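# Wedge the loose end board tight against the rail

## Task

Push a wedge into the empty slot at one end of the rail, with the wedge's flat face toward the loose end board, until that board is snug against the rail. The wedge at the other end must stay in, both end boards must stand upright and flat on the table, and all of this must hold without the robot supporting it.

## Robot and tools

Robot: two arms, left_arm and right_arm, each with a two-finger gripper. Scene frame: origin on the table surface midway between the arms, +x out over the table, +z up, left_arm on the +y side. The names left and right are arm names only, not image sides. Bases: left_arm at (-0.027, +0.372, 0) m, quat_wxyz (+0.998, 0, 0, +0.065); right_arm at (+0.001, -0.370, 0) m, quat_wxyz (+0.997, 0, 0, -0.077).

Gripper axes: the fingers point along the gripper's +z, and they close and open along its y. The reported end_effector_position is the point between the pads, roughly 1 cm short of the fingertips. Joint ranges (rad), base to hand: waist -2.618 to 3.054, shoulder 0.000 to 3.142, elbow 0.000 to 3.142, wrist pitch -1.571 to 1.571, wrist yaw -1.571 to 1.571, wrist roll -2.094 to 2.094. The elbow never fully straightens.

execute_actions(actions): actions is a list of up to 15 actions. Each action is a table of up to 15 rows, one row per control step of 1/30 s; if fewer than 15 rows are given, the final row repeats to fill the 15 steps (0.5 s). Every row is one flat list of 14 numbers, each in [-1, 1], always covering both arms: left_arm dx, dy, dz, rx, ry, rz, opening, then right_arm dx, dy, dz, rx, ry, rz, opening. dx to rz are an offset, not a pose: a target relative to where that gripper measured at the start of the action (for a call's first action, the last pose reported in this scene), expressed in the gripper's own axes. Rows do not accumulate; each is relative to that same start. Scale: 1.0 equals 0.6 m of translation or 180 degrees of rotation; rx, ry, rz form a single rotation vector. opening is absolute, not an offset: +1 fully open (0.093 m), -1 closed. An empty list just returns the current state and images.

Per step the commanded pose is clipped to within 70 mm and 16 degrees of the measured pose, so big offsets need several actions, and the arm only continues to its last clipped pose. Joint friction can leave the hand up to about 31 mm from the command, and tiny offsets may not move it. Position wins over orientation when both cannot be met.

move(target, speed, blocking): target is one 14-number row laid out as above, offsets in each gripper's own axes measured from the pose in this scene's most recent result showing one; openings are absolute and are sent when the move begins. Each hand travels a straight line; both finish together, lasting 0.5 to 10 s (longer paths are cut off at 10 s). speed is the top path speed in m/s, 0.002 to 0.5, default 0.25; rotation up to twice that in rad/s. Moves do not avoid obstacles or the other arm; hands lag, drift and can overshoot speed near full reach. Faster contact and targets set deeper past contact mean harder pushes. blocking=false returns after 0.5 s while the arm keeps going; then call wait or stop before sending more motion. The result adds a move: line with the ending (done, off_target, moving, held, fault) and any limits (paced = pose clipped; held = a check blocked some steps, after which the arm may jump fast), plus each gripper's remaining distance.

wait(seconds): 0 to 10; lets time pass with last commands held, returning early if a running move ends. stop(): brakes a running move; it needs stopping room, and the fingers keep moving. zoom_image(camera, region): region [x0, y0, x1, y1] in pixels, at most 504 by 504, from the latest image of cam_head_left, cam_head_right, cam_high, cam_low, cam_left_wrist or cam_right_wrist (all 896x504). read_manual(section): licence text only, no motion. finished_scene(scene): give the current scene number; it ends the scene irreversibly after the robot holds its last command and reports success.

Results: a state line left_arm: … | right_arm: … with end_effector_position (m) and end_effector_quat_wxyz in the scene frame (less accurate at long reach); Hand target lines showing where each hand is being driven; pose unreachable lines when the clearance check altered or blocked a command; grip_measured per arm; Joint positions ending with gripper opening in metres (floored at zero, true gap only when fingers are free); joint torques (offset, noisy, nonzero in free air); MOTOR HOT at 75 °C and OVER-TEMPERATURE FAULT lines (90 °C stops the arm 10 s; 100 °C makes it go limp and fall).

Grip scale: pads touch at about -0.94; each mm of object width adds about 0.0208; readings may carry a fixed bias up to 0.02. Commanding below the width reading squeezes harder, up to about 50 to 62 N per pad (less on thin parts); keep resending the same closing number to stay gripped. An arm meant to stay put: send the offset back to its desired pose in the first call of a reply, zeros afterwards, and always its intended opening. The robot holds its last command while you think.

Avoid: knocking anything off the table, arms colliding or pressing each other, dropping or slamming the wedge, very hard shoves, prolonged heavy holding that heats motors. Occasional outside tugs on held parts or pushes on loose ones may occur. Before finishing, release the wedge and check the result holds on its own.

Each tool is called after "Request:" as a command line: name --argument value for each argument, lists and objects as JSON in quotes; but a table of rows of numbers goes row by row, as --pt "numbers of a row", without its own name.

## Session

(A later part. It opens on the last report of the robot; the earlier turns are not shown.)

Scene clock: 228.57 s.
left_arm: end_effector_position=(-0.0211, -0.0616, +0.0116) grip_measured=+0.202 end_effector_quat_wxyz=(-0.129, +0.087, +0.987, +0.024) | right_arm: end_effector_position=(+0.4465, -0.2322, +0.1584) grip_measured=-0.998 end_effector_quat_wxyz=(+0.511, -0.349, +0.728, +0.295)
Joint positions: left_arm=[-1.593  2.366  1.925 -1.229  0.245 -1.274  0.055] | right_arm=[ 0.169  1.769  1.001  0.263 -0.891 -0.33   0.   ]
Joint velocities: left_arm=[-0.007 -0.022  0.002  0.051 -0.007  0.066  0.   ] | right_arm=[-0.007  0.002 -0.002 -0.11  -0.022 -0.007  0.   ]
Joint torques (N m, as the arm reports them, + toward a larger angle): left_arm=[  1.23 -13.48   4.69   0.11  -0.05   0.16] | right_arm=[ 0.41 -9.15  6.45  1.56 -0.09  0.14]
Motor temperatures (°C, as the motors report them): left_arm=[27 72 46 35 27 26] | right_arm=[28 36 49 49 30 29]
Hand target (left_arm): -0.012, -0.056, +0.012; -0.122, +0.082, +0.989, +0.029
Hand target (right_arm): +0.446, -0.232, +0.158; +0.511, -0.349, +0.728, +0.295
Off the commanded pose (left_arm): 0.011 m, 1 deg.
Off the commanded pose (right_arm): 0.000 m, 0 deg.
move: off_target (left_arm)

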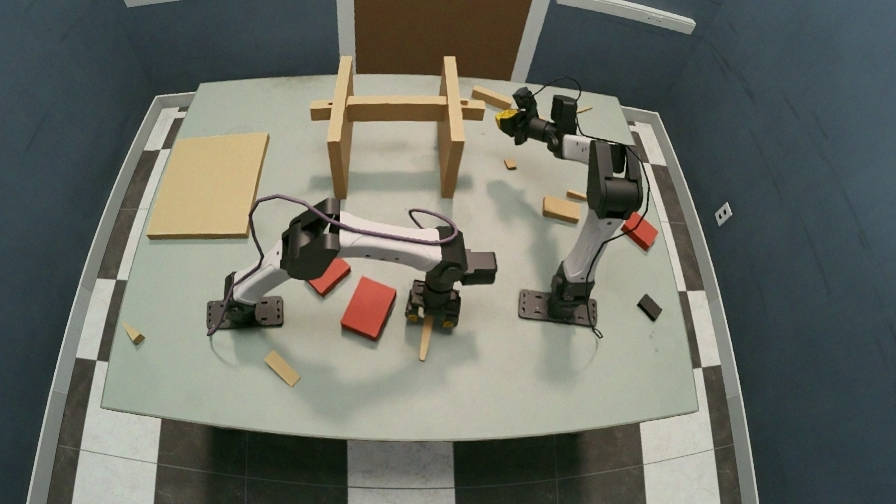

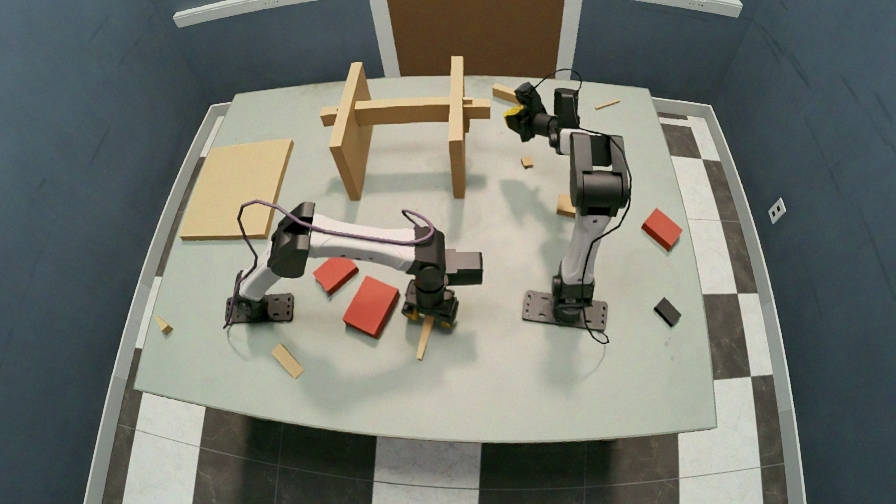

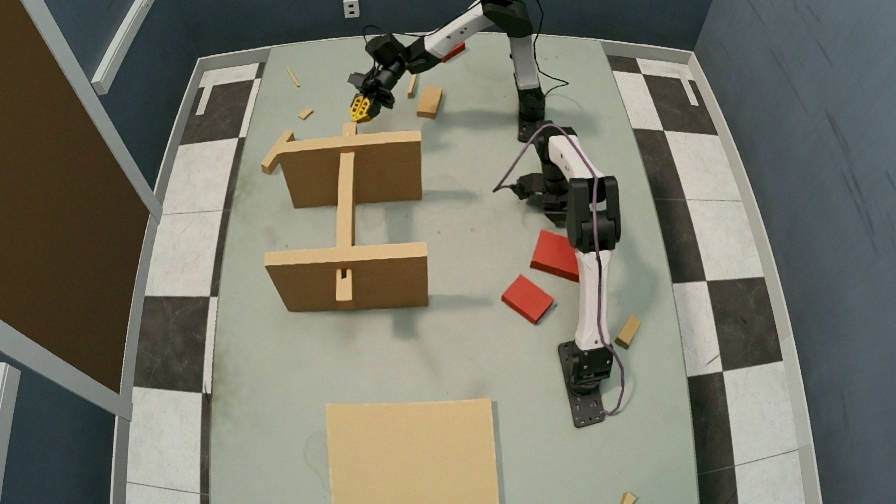

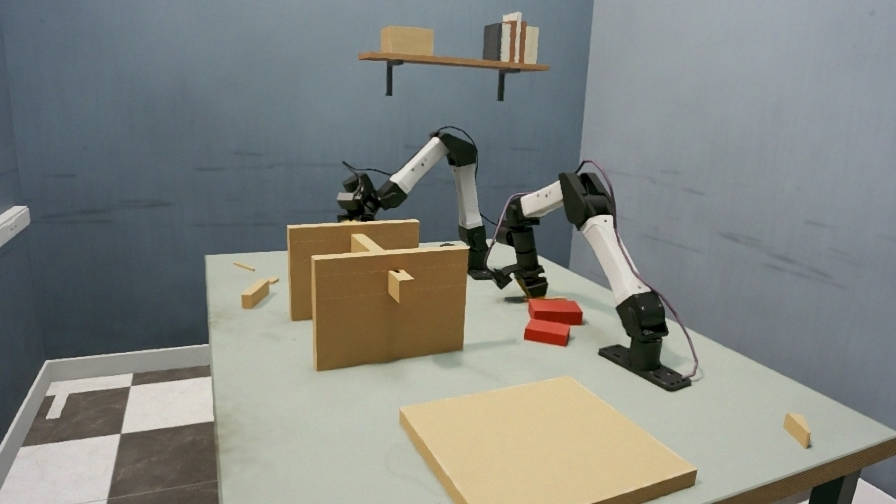

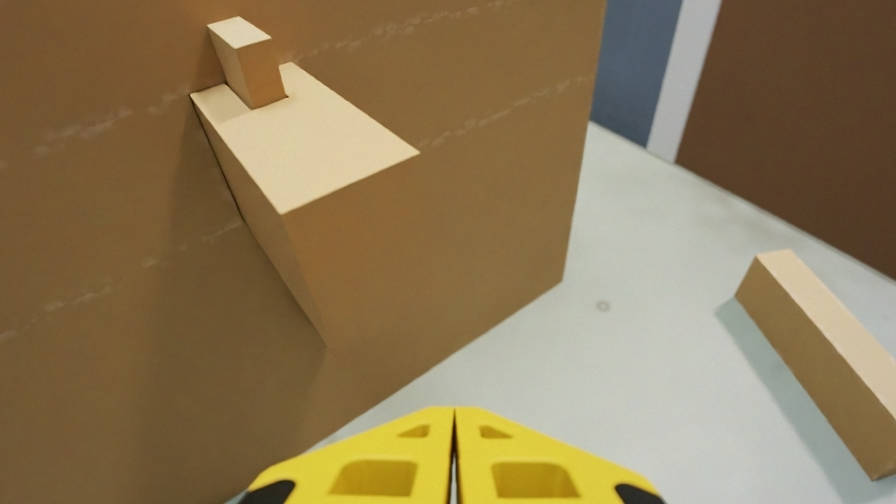

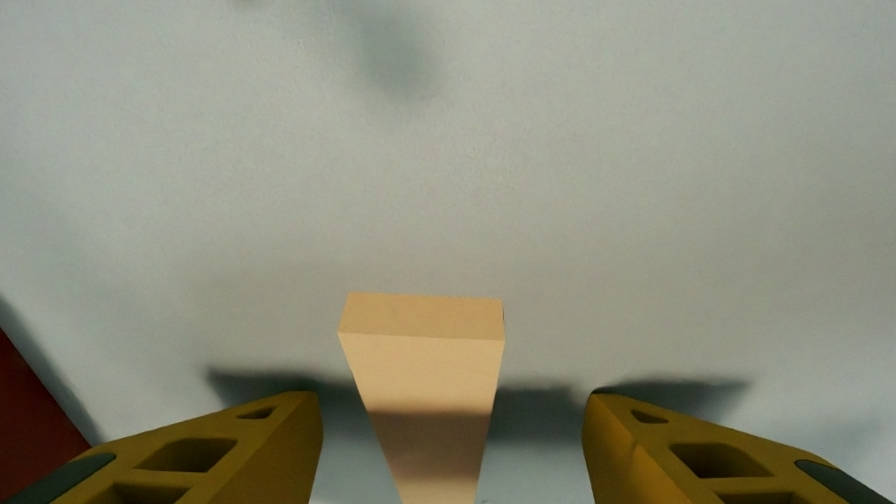

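Request:
move --target '[0,0.004,0,0,0,0,-0.68, 0,0,0,0,0,0,-1]' --speed 0.03

Request:
move --target '[0.05,0.10,-0.16,0,0,0,-0.68, 0,0,0,0,0,0,-1]' --speed 0.12

Scene clock: 238.93 s.
left_arm: end_effector_position=(-0.0213, -0.0626, +0.0116) grip_measured=-0.662 end_effector_quat_wxyz=(-0.130, +0.088, +0.987, +0.022) | right_arm: end_effector_position=(+0.4465, -0.2322, +0.1584) grip_measured=-0.998 end_effector_quat_wxyz=(+0.511, -0.349, +0.728, +0.295)
Joint positions: left_arm=[-1.593  2.366  1.924 -1.225  0.246 -1.273  0.013] | right_arm=[ 0.169  1.769  1.001  0.263 -0.891 -0.33   0.   ]
Joint velocities: left_arm=[-0.012  0.007 -0.007 -0.051  0.095  0.007  0.001] | right_arm=[-0.007 -0.002 -0.012  0.037 -0.066  0.037  0.   ]
Joint torques (N m, as the arm reports them, + toward a larger angle): left_arm=[  0.2  -13.11   5.09   0.13   0.07   0.11] | right_arm=[ 0.41 -9.15  6.46  1.56 -0.09  0.14]
Motor temperatures (°C, as the motors report them): left_arm=[27 73 45 35 27 26] | right_arm=[28 36 49 48 30 29]
Hand target (left_arm): -0.021, -0.059, +0.012; -0.129, +0.087, +0.987, +0.024
Hand target (right_arm): +0.446, -0.232, +0.158; +0.511, -0.349, +0.728, +0.295
Off the commanded pose (left_arm): 0.003 m, 0 deg.
Off the commanded pose (right_arm): 0.000 m, 0 deg.
move: done

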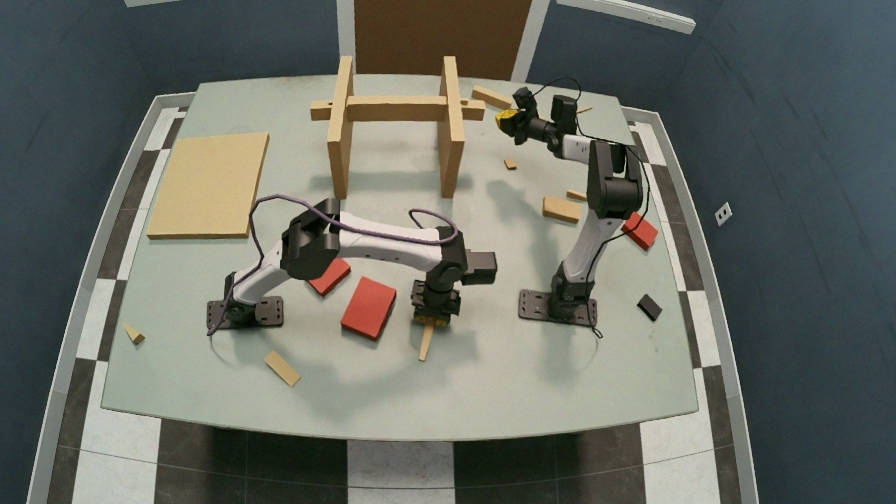

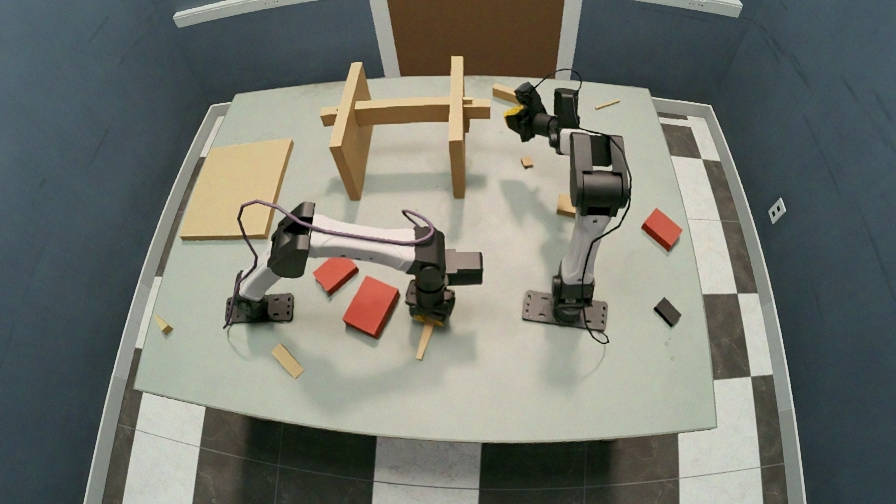

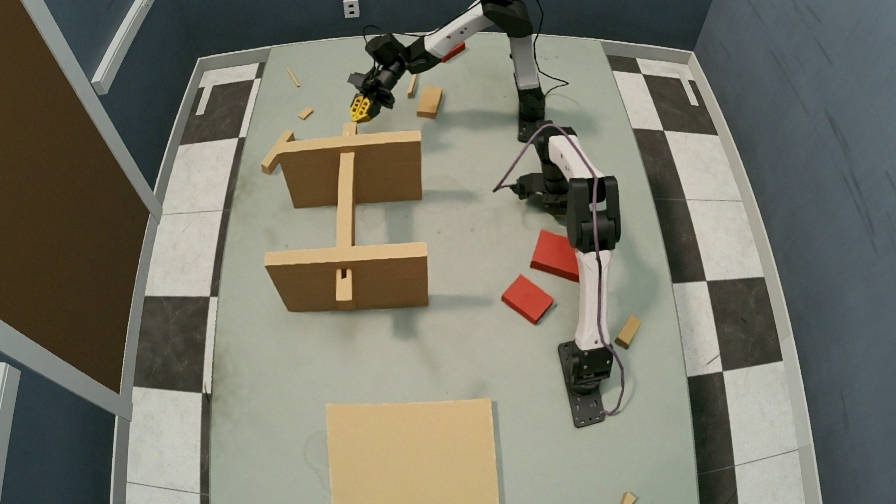

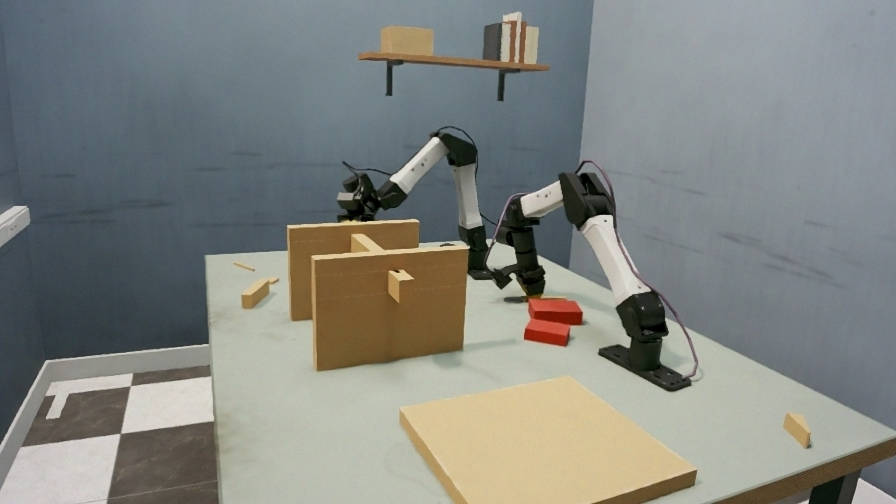

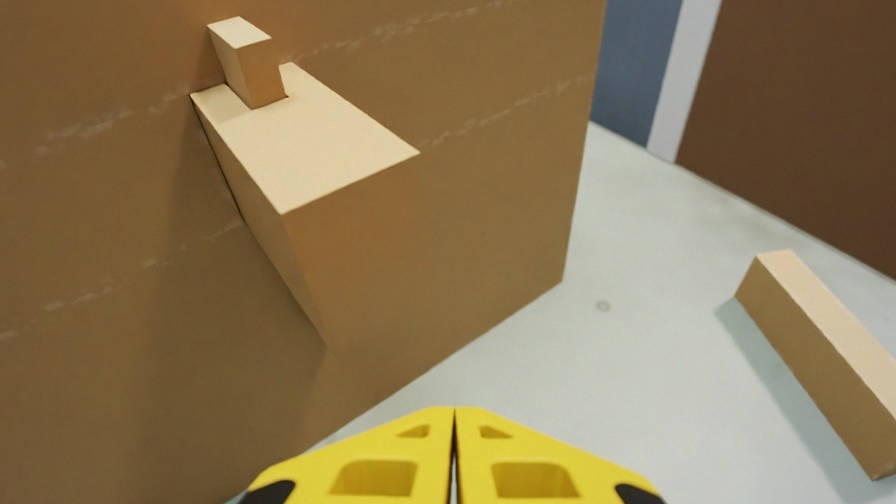

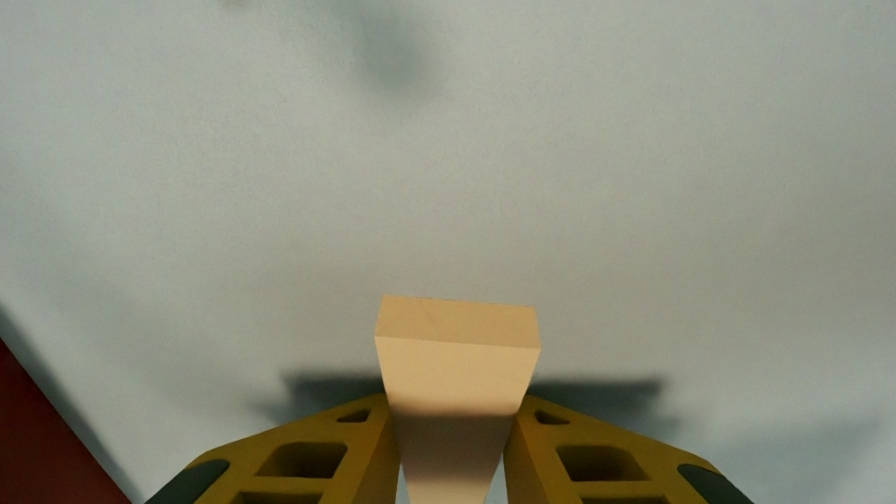

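Scene clock: 240.37 s.
left_arm: end_effector_position=(-0.0212, -0.0099, +0.1082) grip_measured=-0.662 end_effector_quat_wxyz=(-0.130, +0.090, +0.987, +0.019) | right_arm: end_effector_position=(+0.4465, -0.2322, +0.1584) grip_measured=-0.998 end_effector_quat_wxyz=(+0.511, -0.349, +0.728, +0.295)
Joint positions: left_arm=[-1.578  2.086  1.85  -1.429  0.246 -1.254  0.013] | right_arm=[ 0.169  1.769  1.001  0.263 -0.891 -0.33   0.   ]
Joint velocities: left_arm=[ 0.017  0.002 -0.022 -0.022 -0.037  0.022 -0.001] | right_arm=[-0.017 -0.002  0.007  0.051  0.037  0.037  0.   ]
Joint torques (N m, as the arm reports them, + toward a larger angle): left_arm=[  1.01 -11.79   5.55  -0.03   0.03   0.19] | right_arm=[ 0.4  -9.14  6.45  1.56 -0.09  0.14]
Motor temperatures (°C, as the motors report them): left_arm=[27 73 45 35 27 26] | right_arm=[28 36 49 48 30 29]
Hand target (left_arm): -0.017, -0.004, +0.112; -0.130, +0.088, +0.987, +0.022
Hand target (right_arm): +0.446, -0.232, +0.158; +0.511, -0.349, +0.728, +0.295
Off the commanded pose (left_arm): 0.010 m, 0 deg.
Off the commanded pose (right_arm): 0.000 m, 0 deg.
move: done

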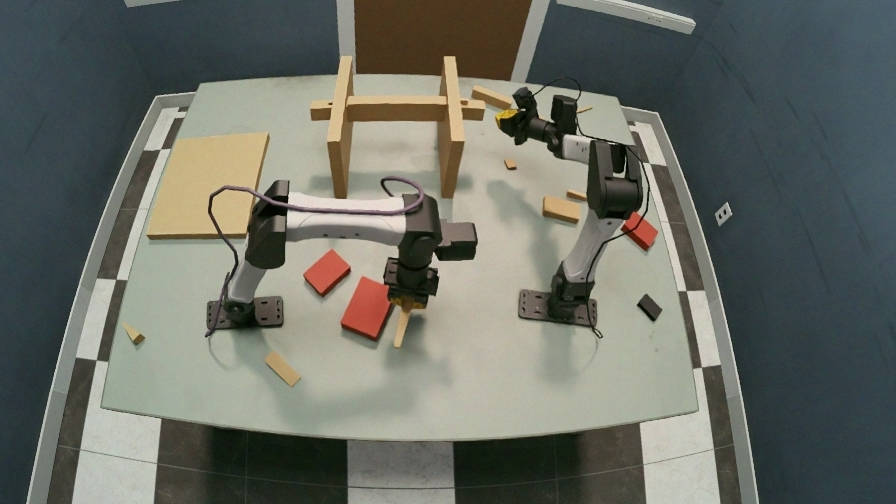

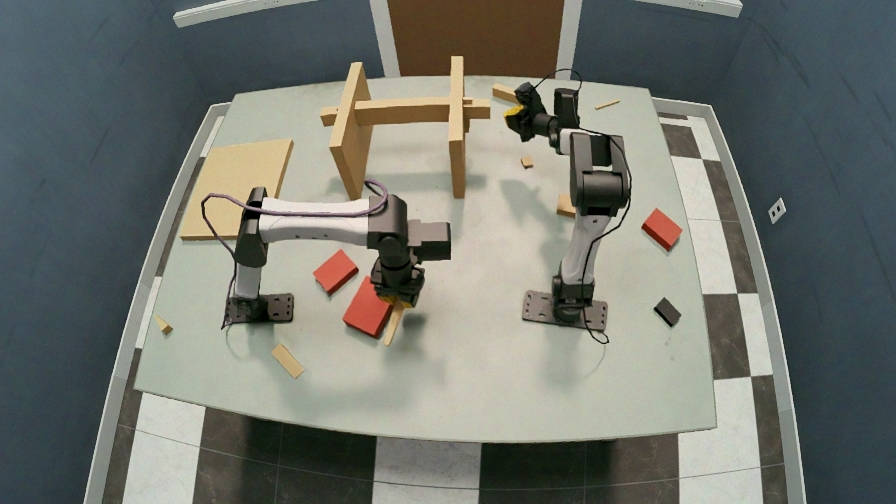

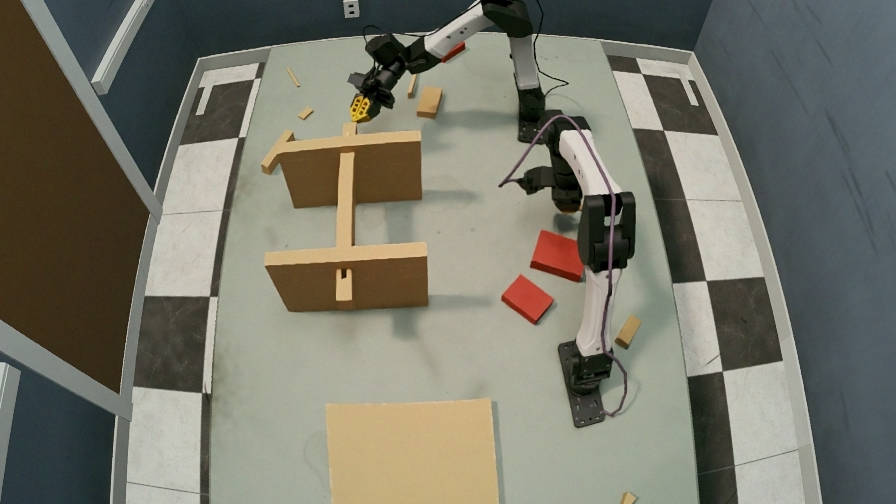

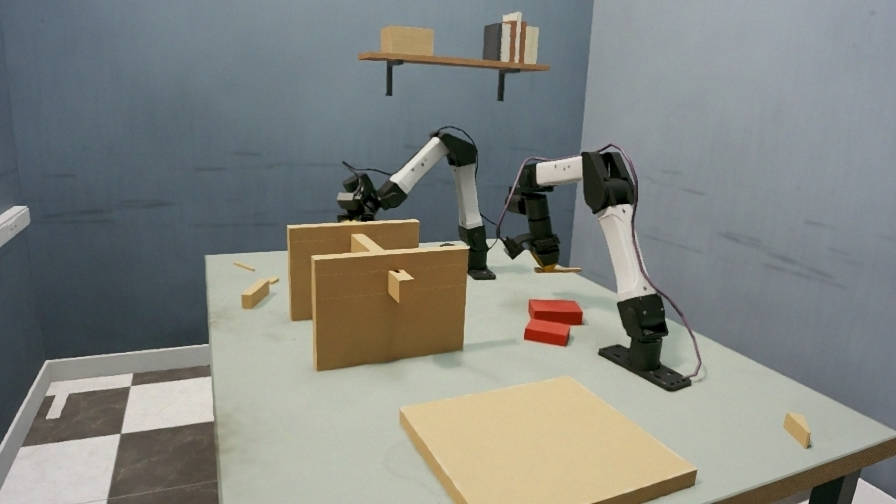

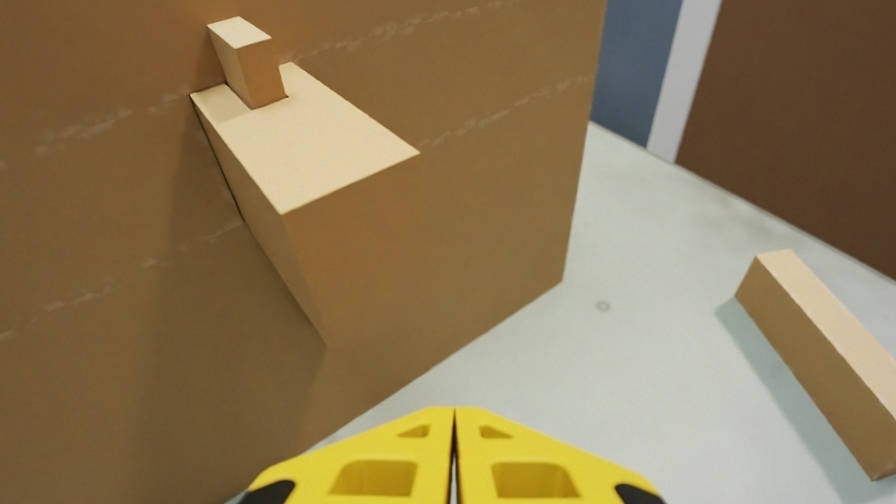

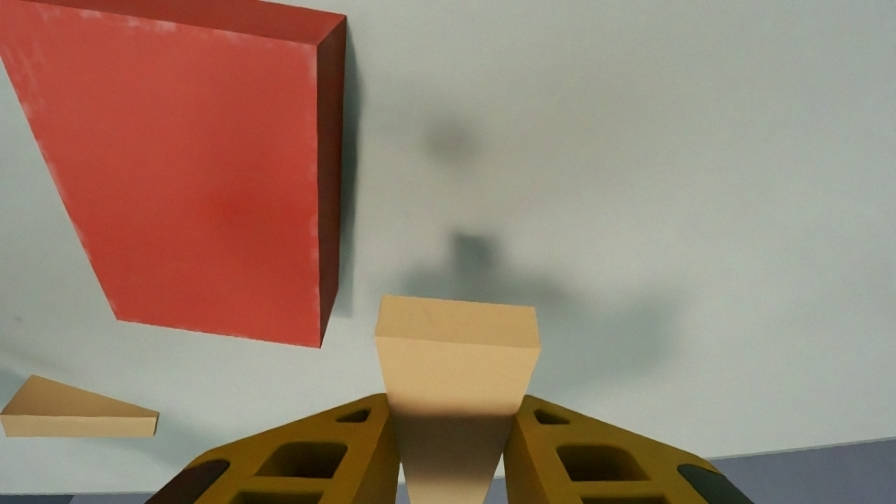

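Request:
move --target '[-0.3243,0.4406,-0.4463,-0.028,-0.4979,-0.0588,-0.68, 0,0,0,0,0,0,-1]' --speed 0.2

Scene clock: 262.00 s.
left_arm: end_effector_position=(+0.2764, +0.1943, +0.3092) grip_measured=-0.662 end_effector_quat_wxyz=(+0.599, +0.012, +0.801, +0.003) | right_arm: end_effector_position=(+0.4465, -0.2322, +0.1584) grip_measured=-0.998 end_effector_quat_wxyz=(+0.511, -0.349, +0.728, +0.295)
Joint positions: left_arm=[-1.023  1.14   1.038 -0.333 -0.834 -0.312  0.013] | right_arm=[ 0.169  1.769  1.001  0.263 -0.891 -0.33   0.   ]
Joint velocities: left_arm=[ 0.012  0.007  0.002  0.022  0.066  0.066 -0.   ] | right_arm=[ 0.002 -0.017 -0.002 -0.022 -0.022 -0.007  0.   ]
Joint torques (N m, as the arm reports them, + toward a larger angle): left_arm=[ 1.13 -5.13  7.04  2.03 -0.12  0.15] | right_arm=[ 0.41 -9.15  6.45  1.56 -0.09  0.14]
Motor temperatures (°C, as the motors report them): left_arm=[27 71 44 35 27 26] | right_arm=[28 37 48 48 30 29]
Hand target (left_arm): +0.277, +0.199, +0.315; +0.607, +0.004, +0.795, -0.003
Hand target (right_arm): +0.446, -0.232, +0.158; +0.511, -0.349, +0.728, +0.295
Off the commanded pose (left_arm): 0.012 m, 2 deg.
Off the commanded pose (right_arm): 0.000 m, 0 deg.
move: off_target (left_arm)

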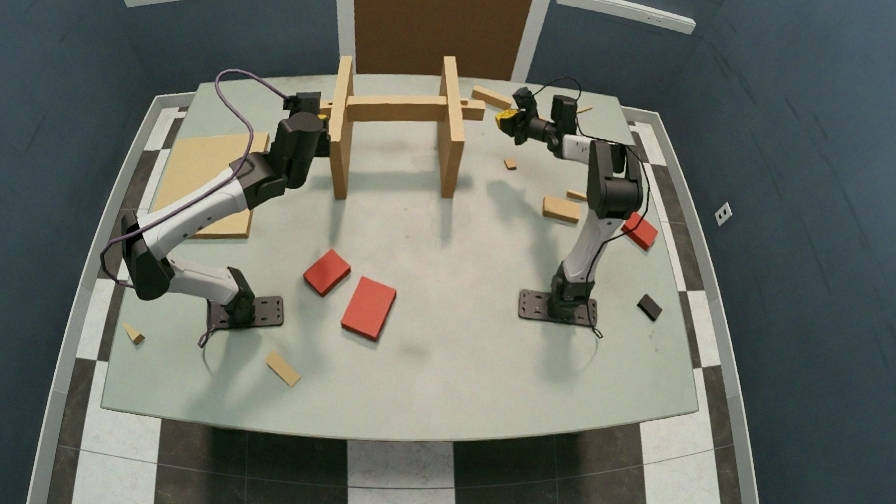

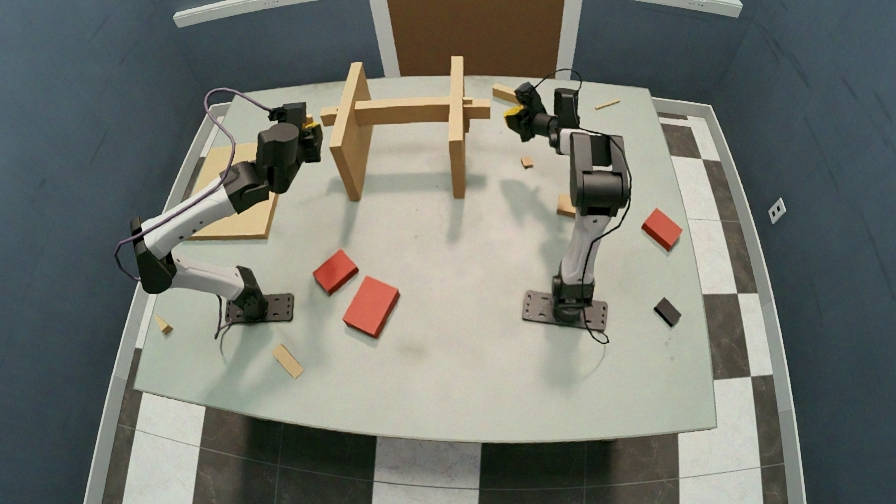

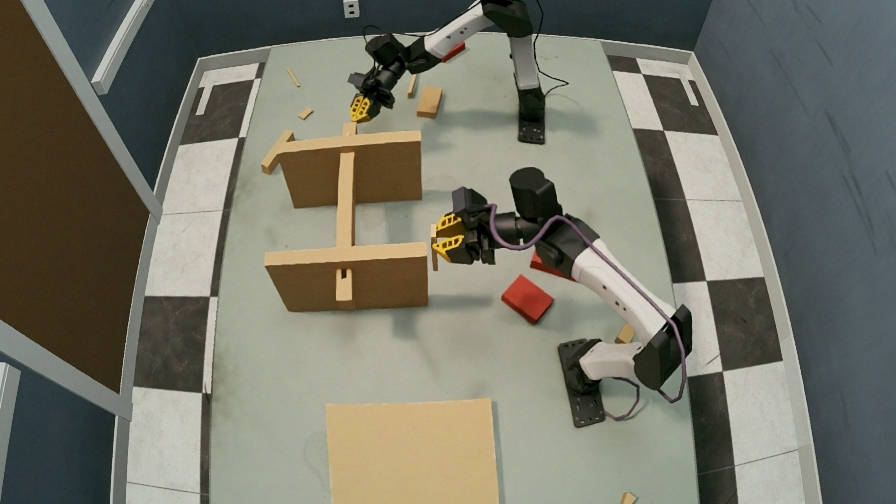

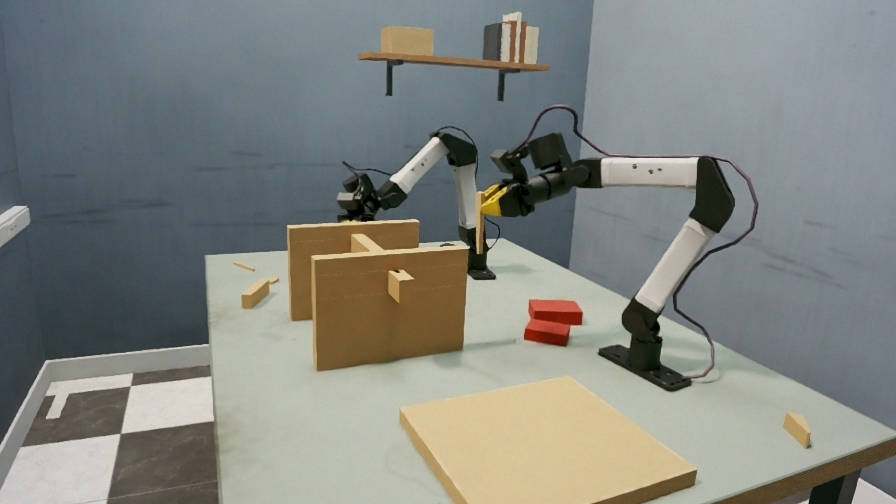

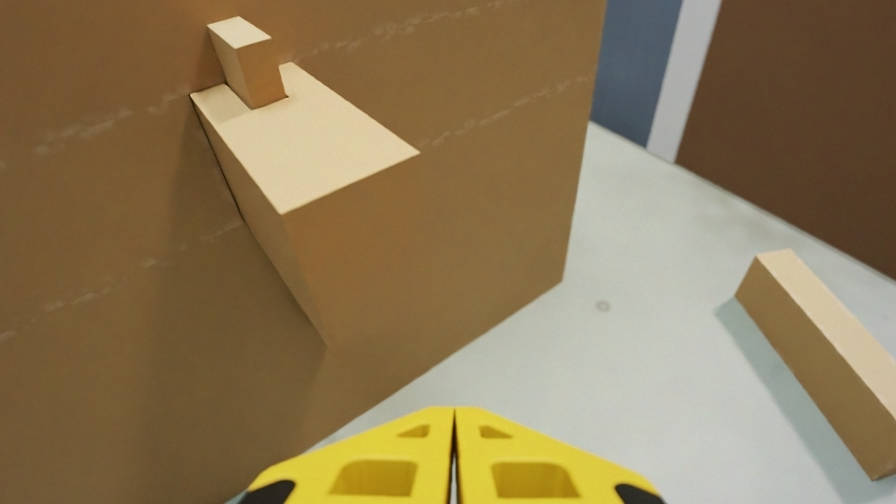

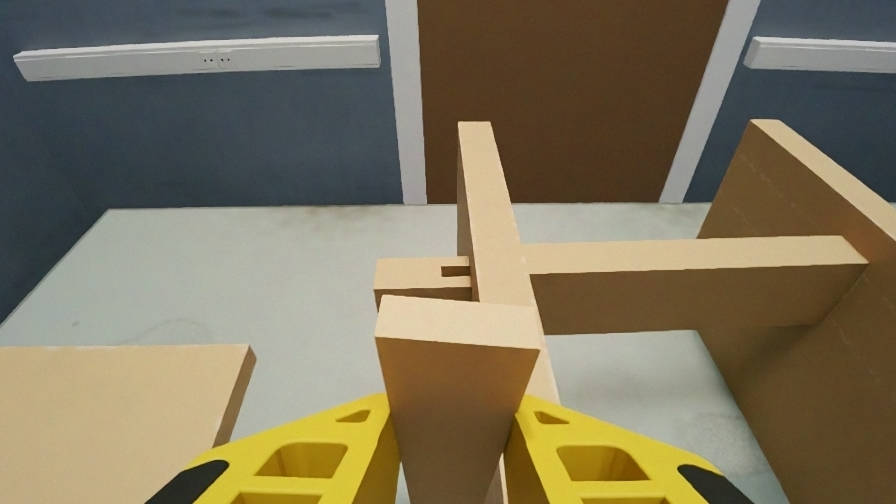

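Request:
zoom_image --camera "cam_right_wrist" --region '[340, 100, 620, 380]'

Region (340, 100, 620, 380) of cam_right_wrist's 896x504 image, scaled by 1.800, with more detail than that image has.

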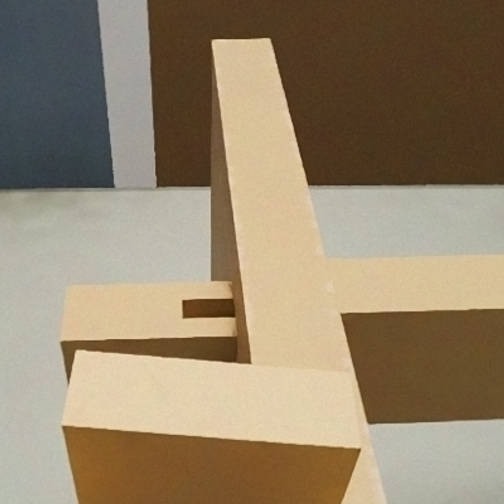

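Request:
move --target '[-0.0981,0.0131,0.2682,0.0006,-0.010,-0.047,-0.68, 0,0,0,0,0,0,-1]' --speed 0.12

Scene clock: 324.67 s.
left_arm: end_effector_position=(+0.4405, +0.2010, +0.3107) grip_measured=-0.662 end_effector_quat_wxyz=(+0.595, -0.039, +0.802, -0.035) | right_arm: end_effector_position=(+0.4465, -0.2322, +0.1584) grip_measured=-0.998 end_effector_quat_wxyz=(+0.511, -0.349, +0.728, +0.295)
Joint positions: left_arm=[-0.636  1.602  1.386 -0.114 -0.472 -0.263  0.013] | right_arm=[ 0.169  1.769  1.001  0.263 -0.891 -0.33   0.   ]
Joint velocities: left_arm=[-0.022 -0.007  0.017  0.022  0.051  0.037  0.001] | right_arm=[ 0.007  0.007 -0.007 -0.051 -0.022 -0.022  0.   ]
Joint torques (N m, as the arm reports them, + toward a larger angle): left_arm=[ 0.79 -6.96 10.3   2.25 -0.03 -0.02] | right_arm=[ 0.42 -9.14  6.44  1.56 -0.09  0.14]
Motor temperatures (°C, as the motors report them): left_arm=[27 52 46 42 27 26] | right_arm=[28 39 47 49 30 29]
Hand target (left_arm): +0.446, +0.202, +0.323; +0.608, -0.049, +0.791, -0.045
Hand target (right_arm): +0.446, -0.232, +0.158; +0.511, -0.349, +0.728, +0.295
Off the commanded pose (left_arm): 0.012 m, 2 deg.
Off the commanded pose (right_arm): 0.000 m, 0 deg.
move: off_target (left_arm)

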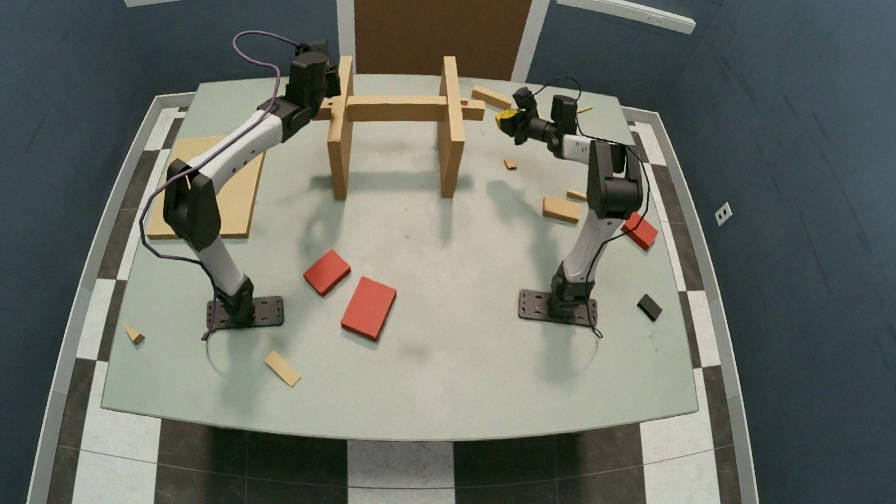

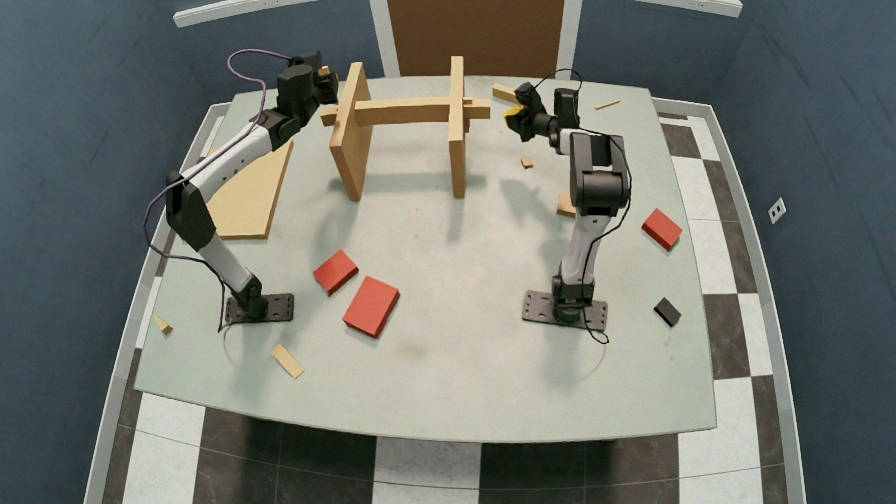

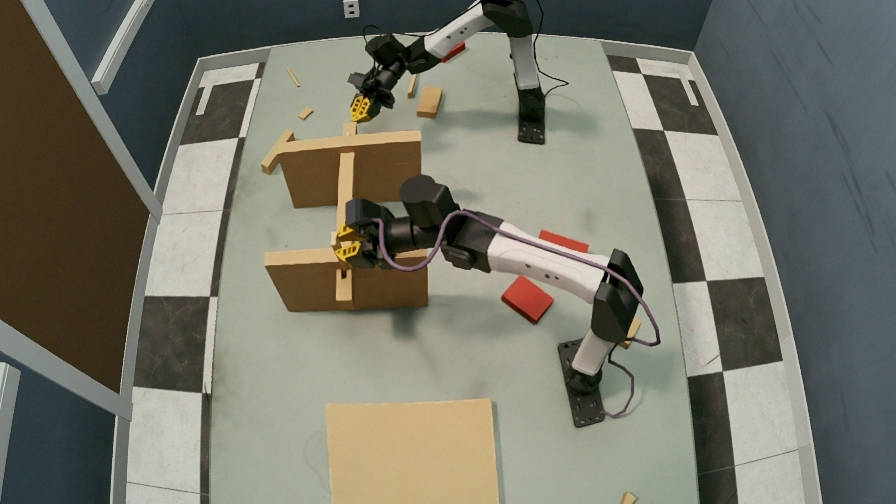

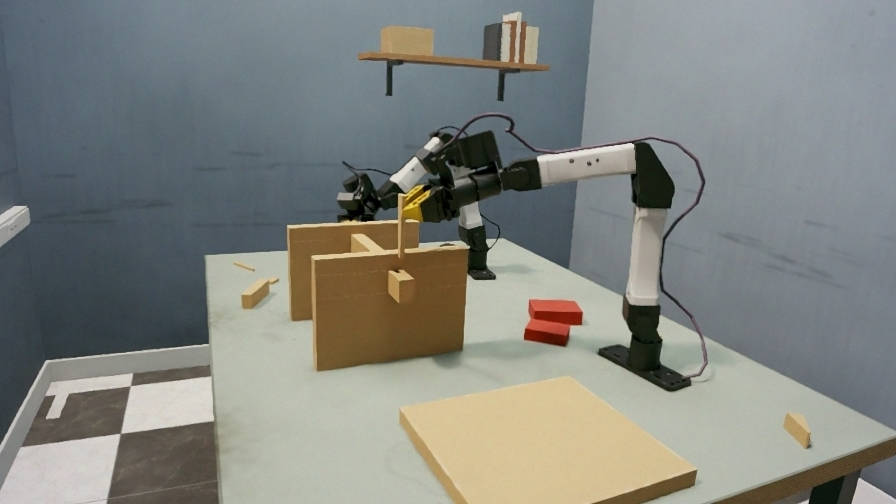

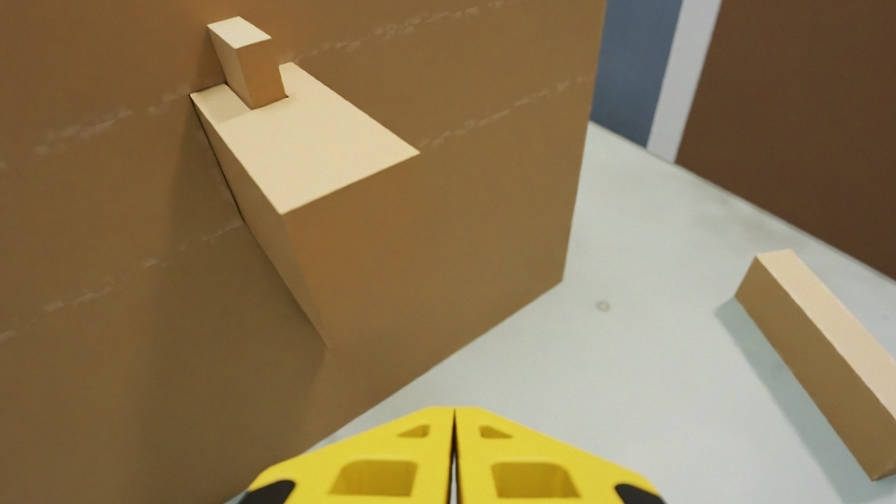

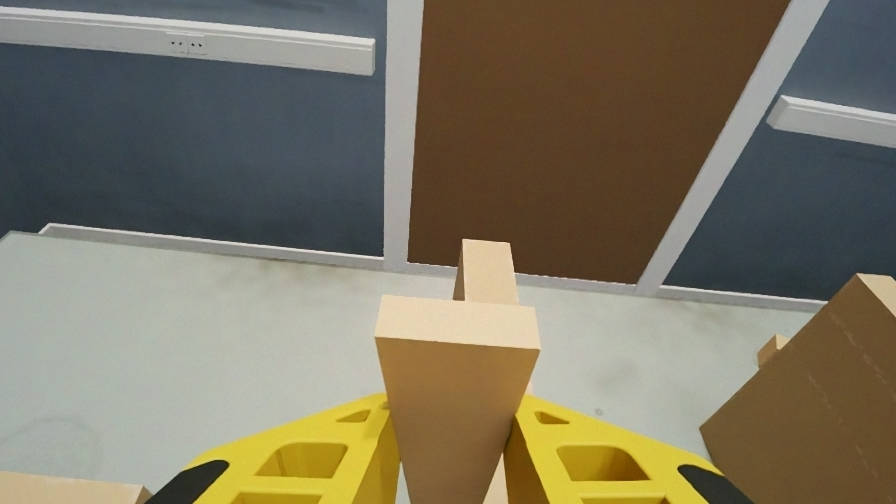

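Request:
zoom_image --camera "cam_high" --region '[290, 200, 410, 320]'

Request:
zoom_image --camera "cam_low" --region '[340, 180, 470, 310]'

Region (290, 200, 410, 320) of cam_high's 896x504 image, scaled by 4.200, with more detail than that image has.

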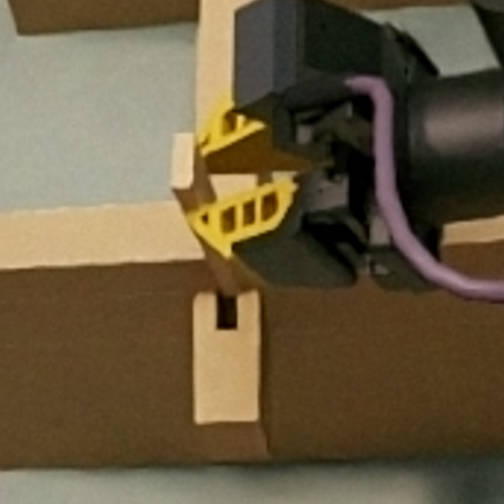

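Region (340, 180, 470, 310) of cam_low's 896x504 image, scaled by 3.877, with more detail than that image has.

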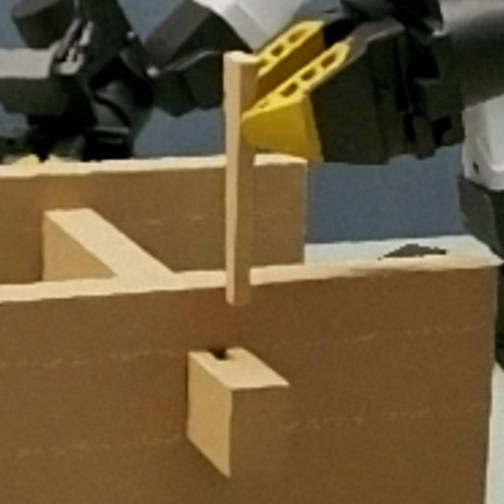

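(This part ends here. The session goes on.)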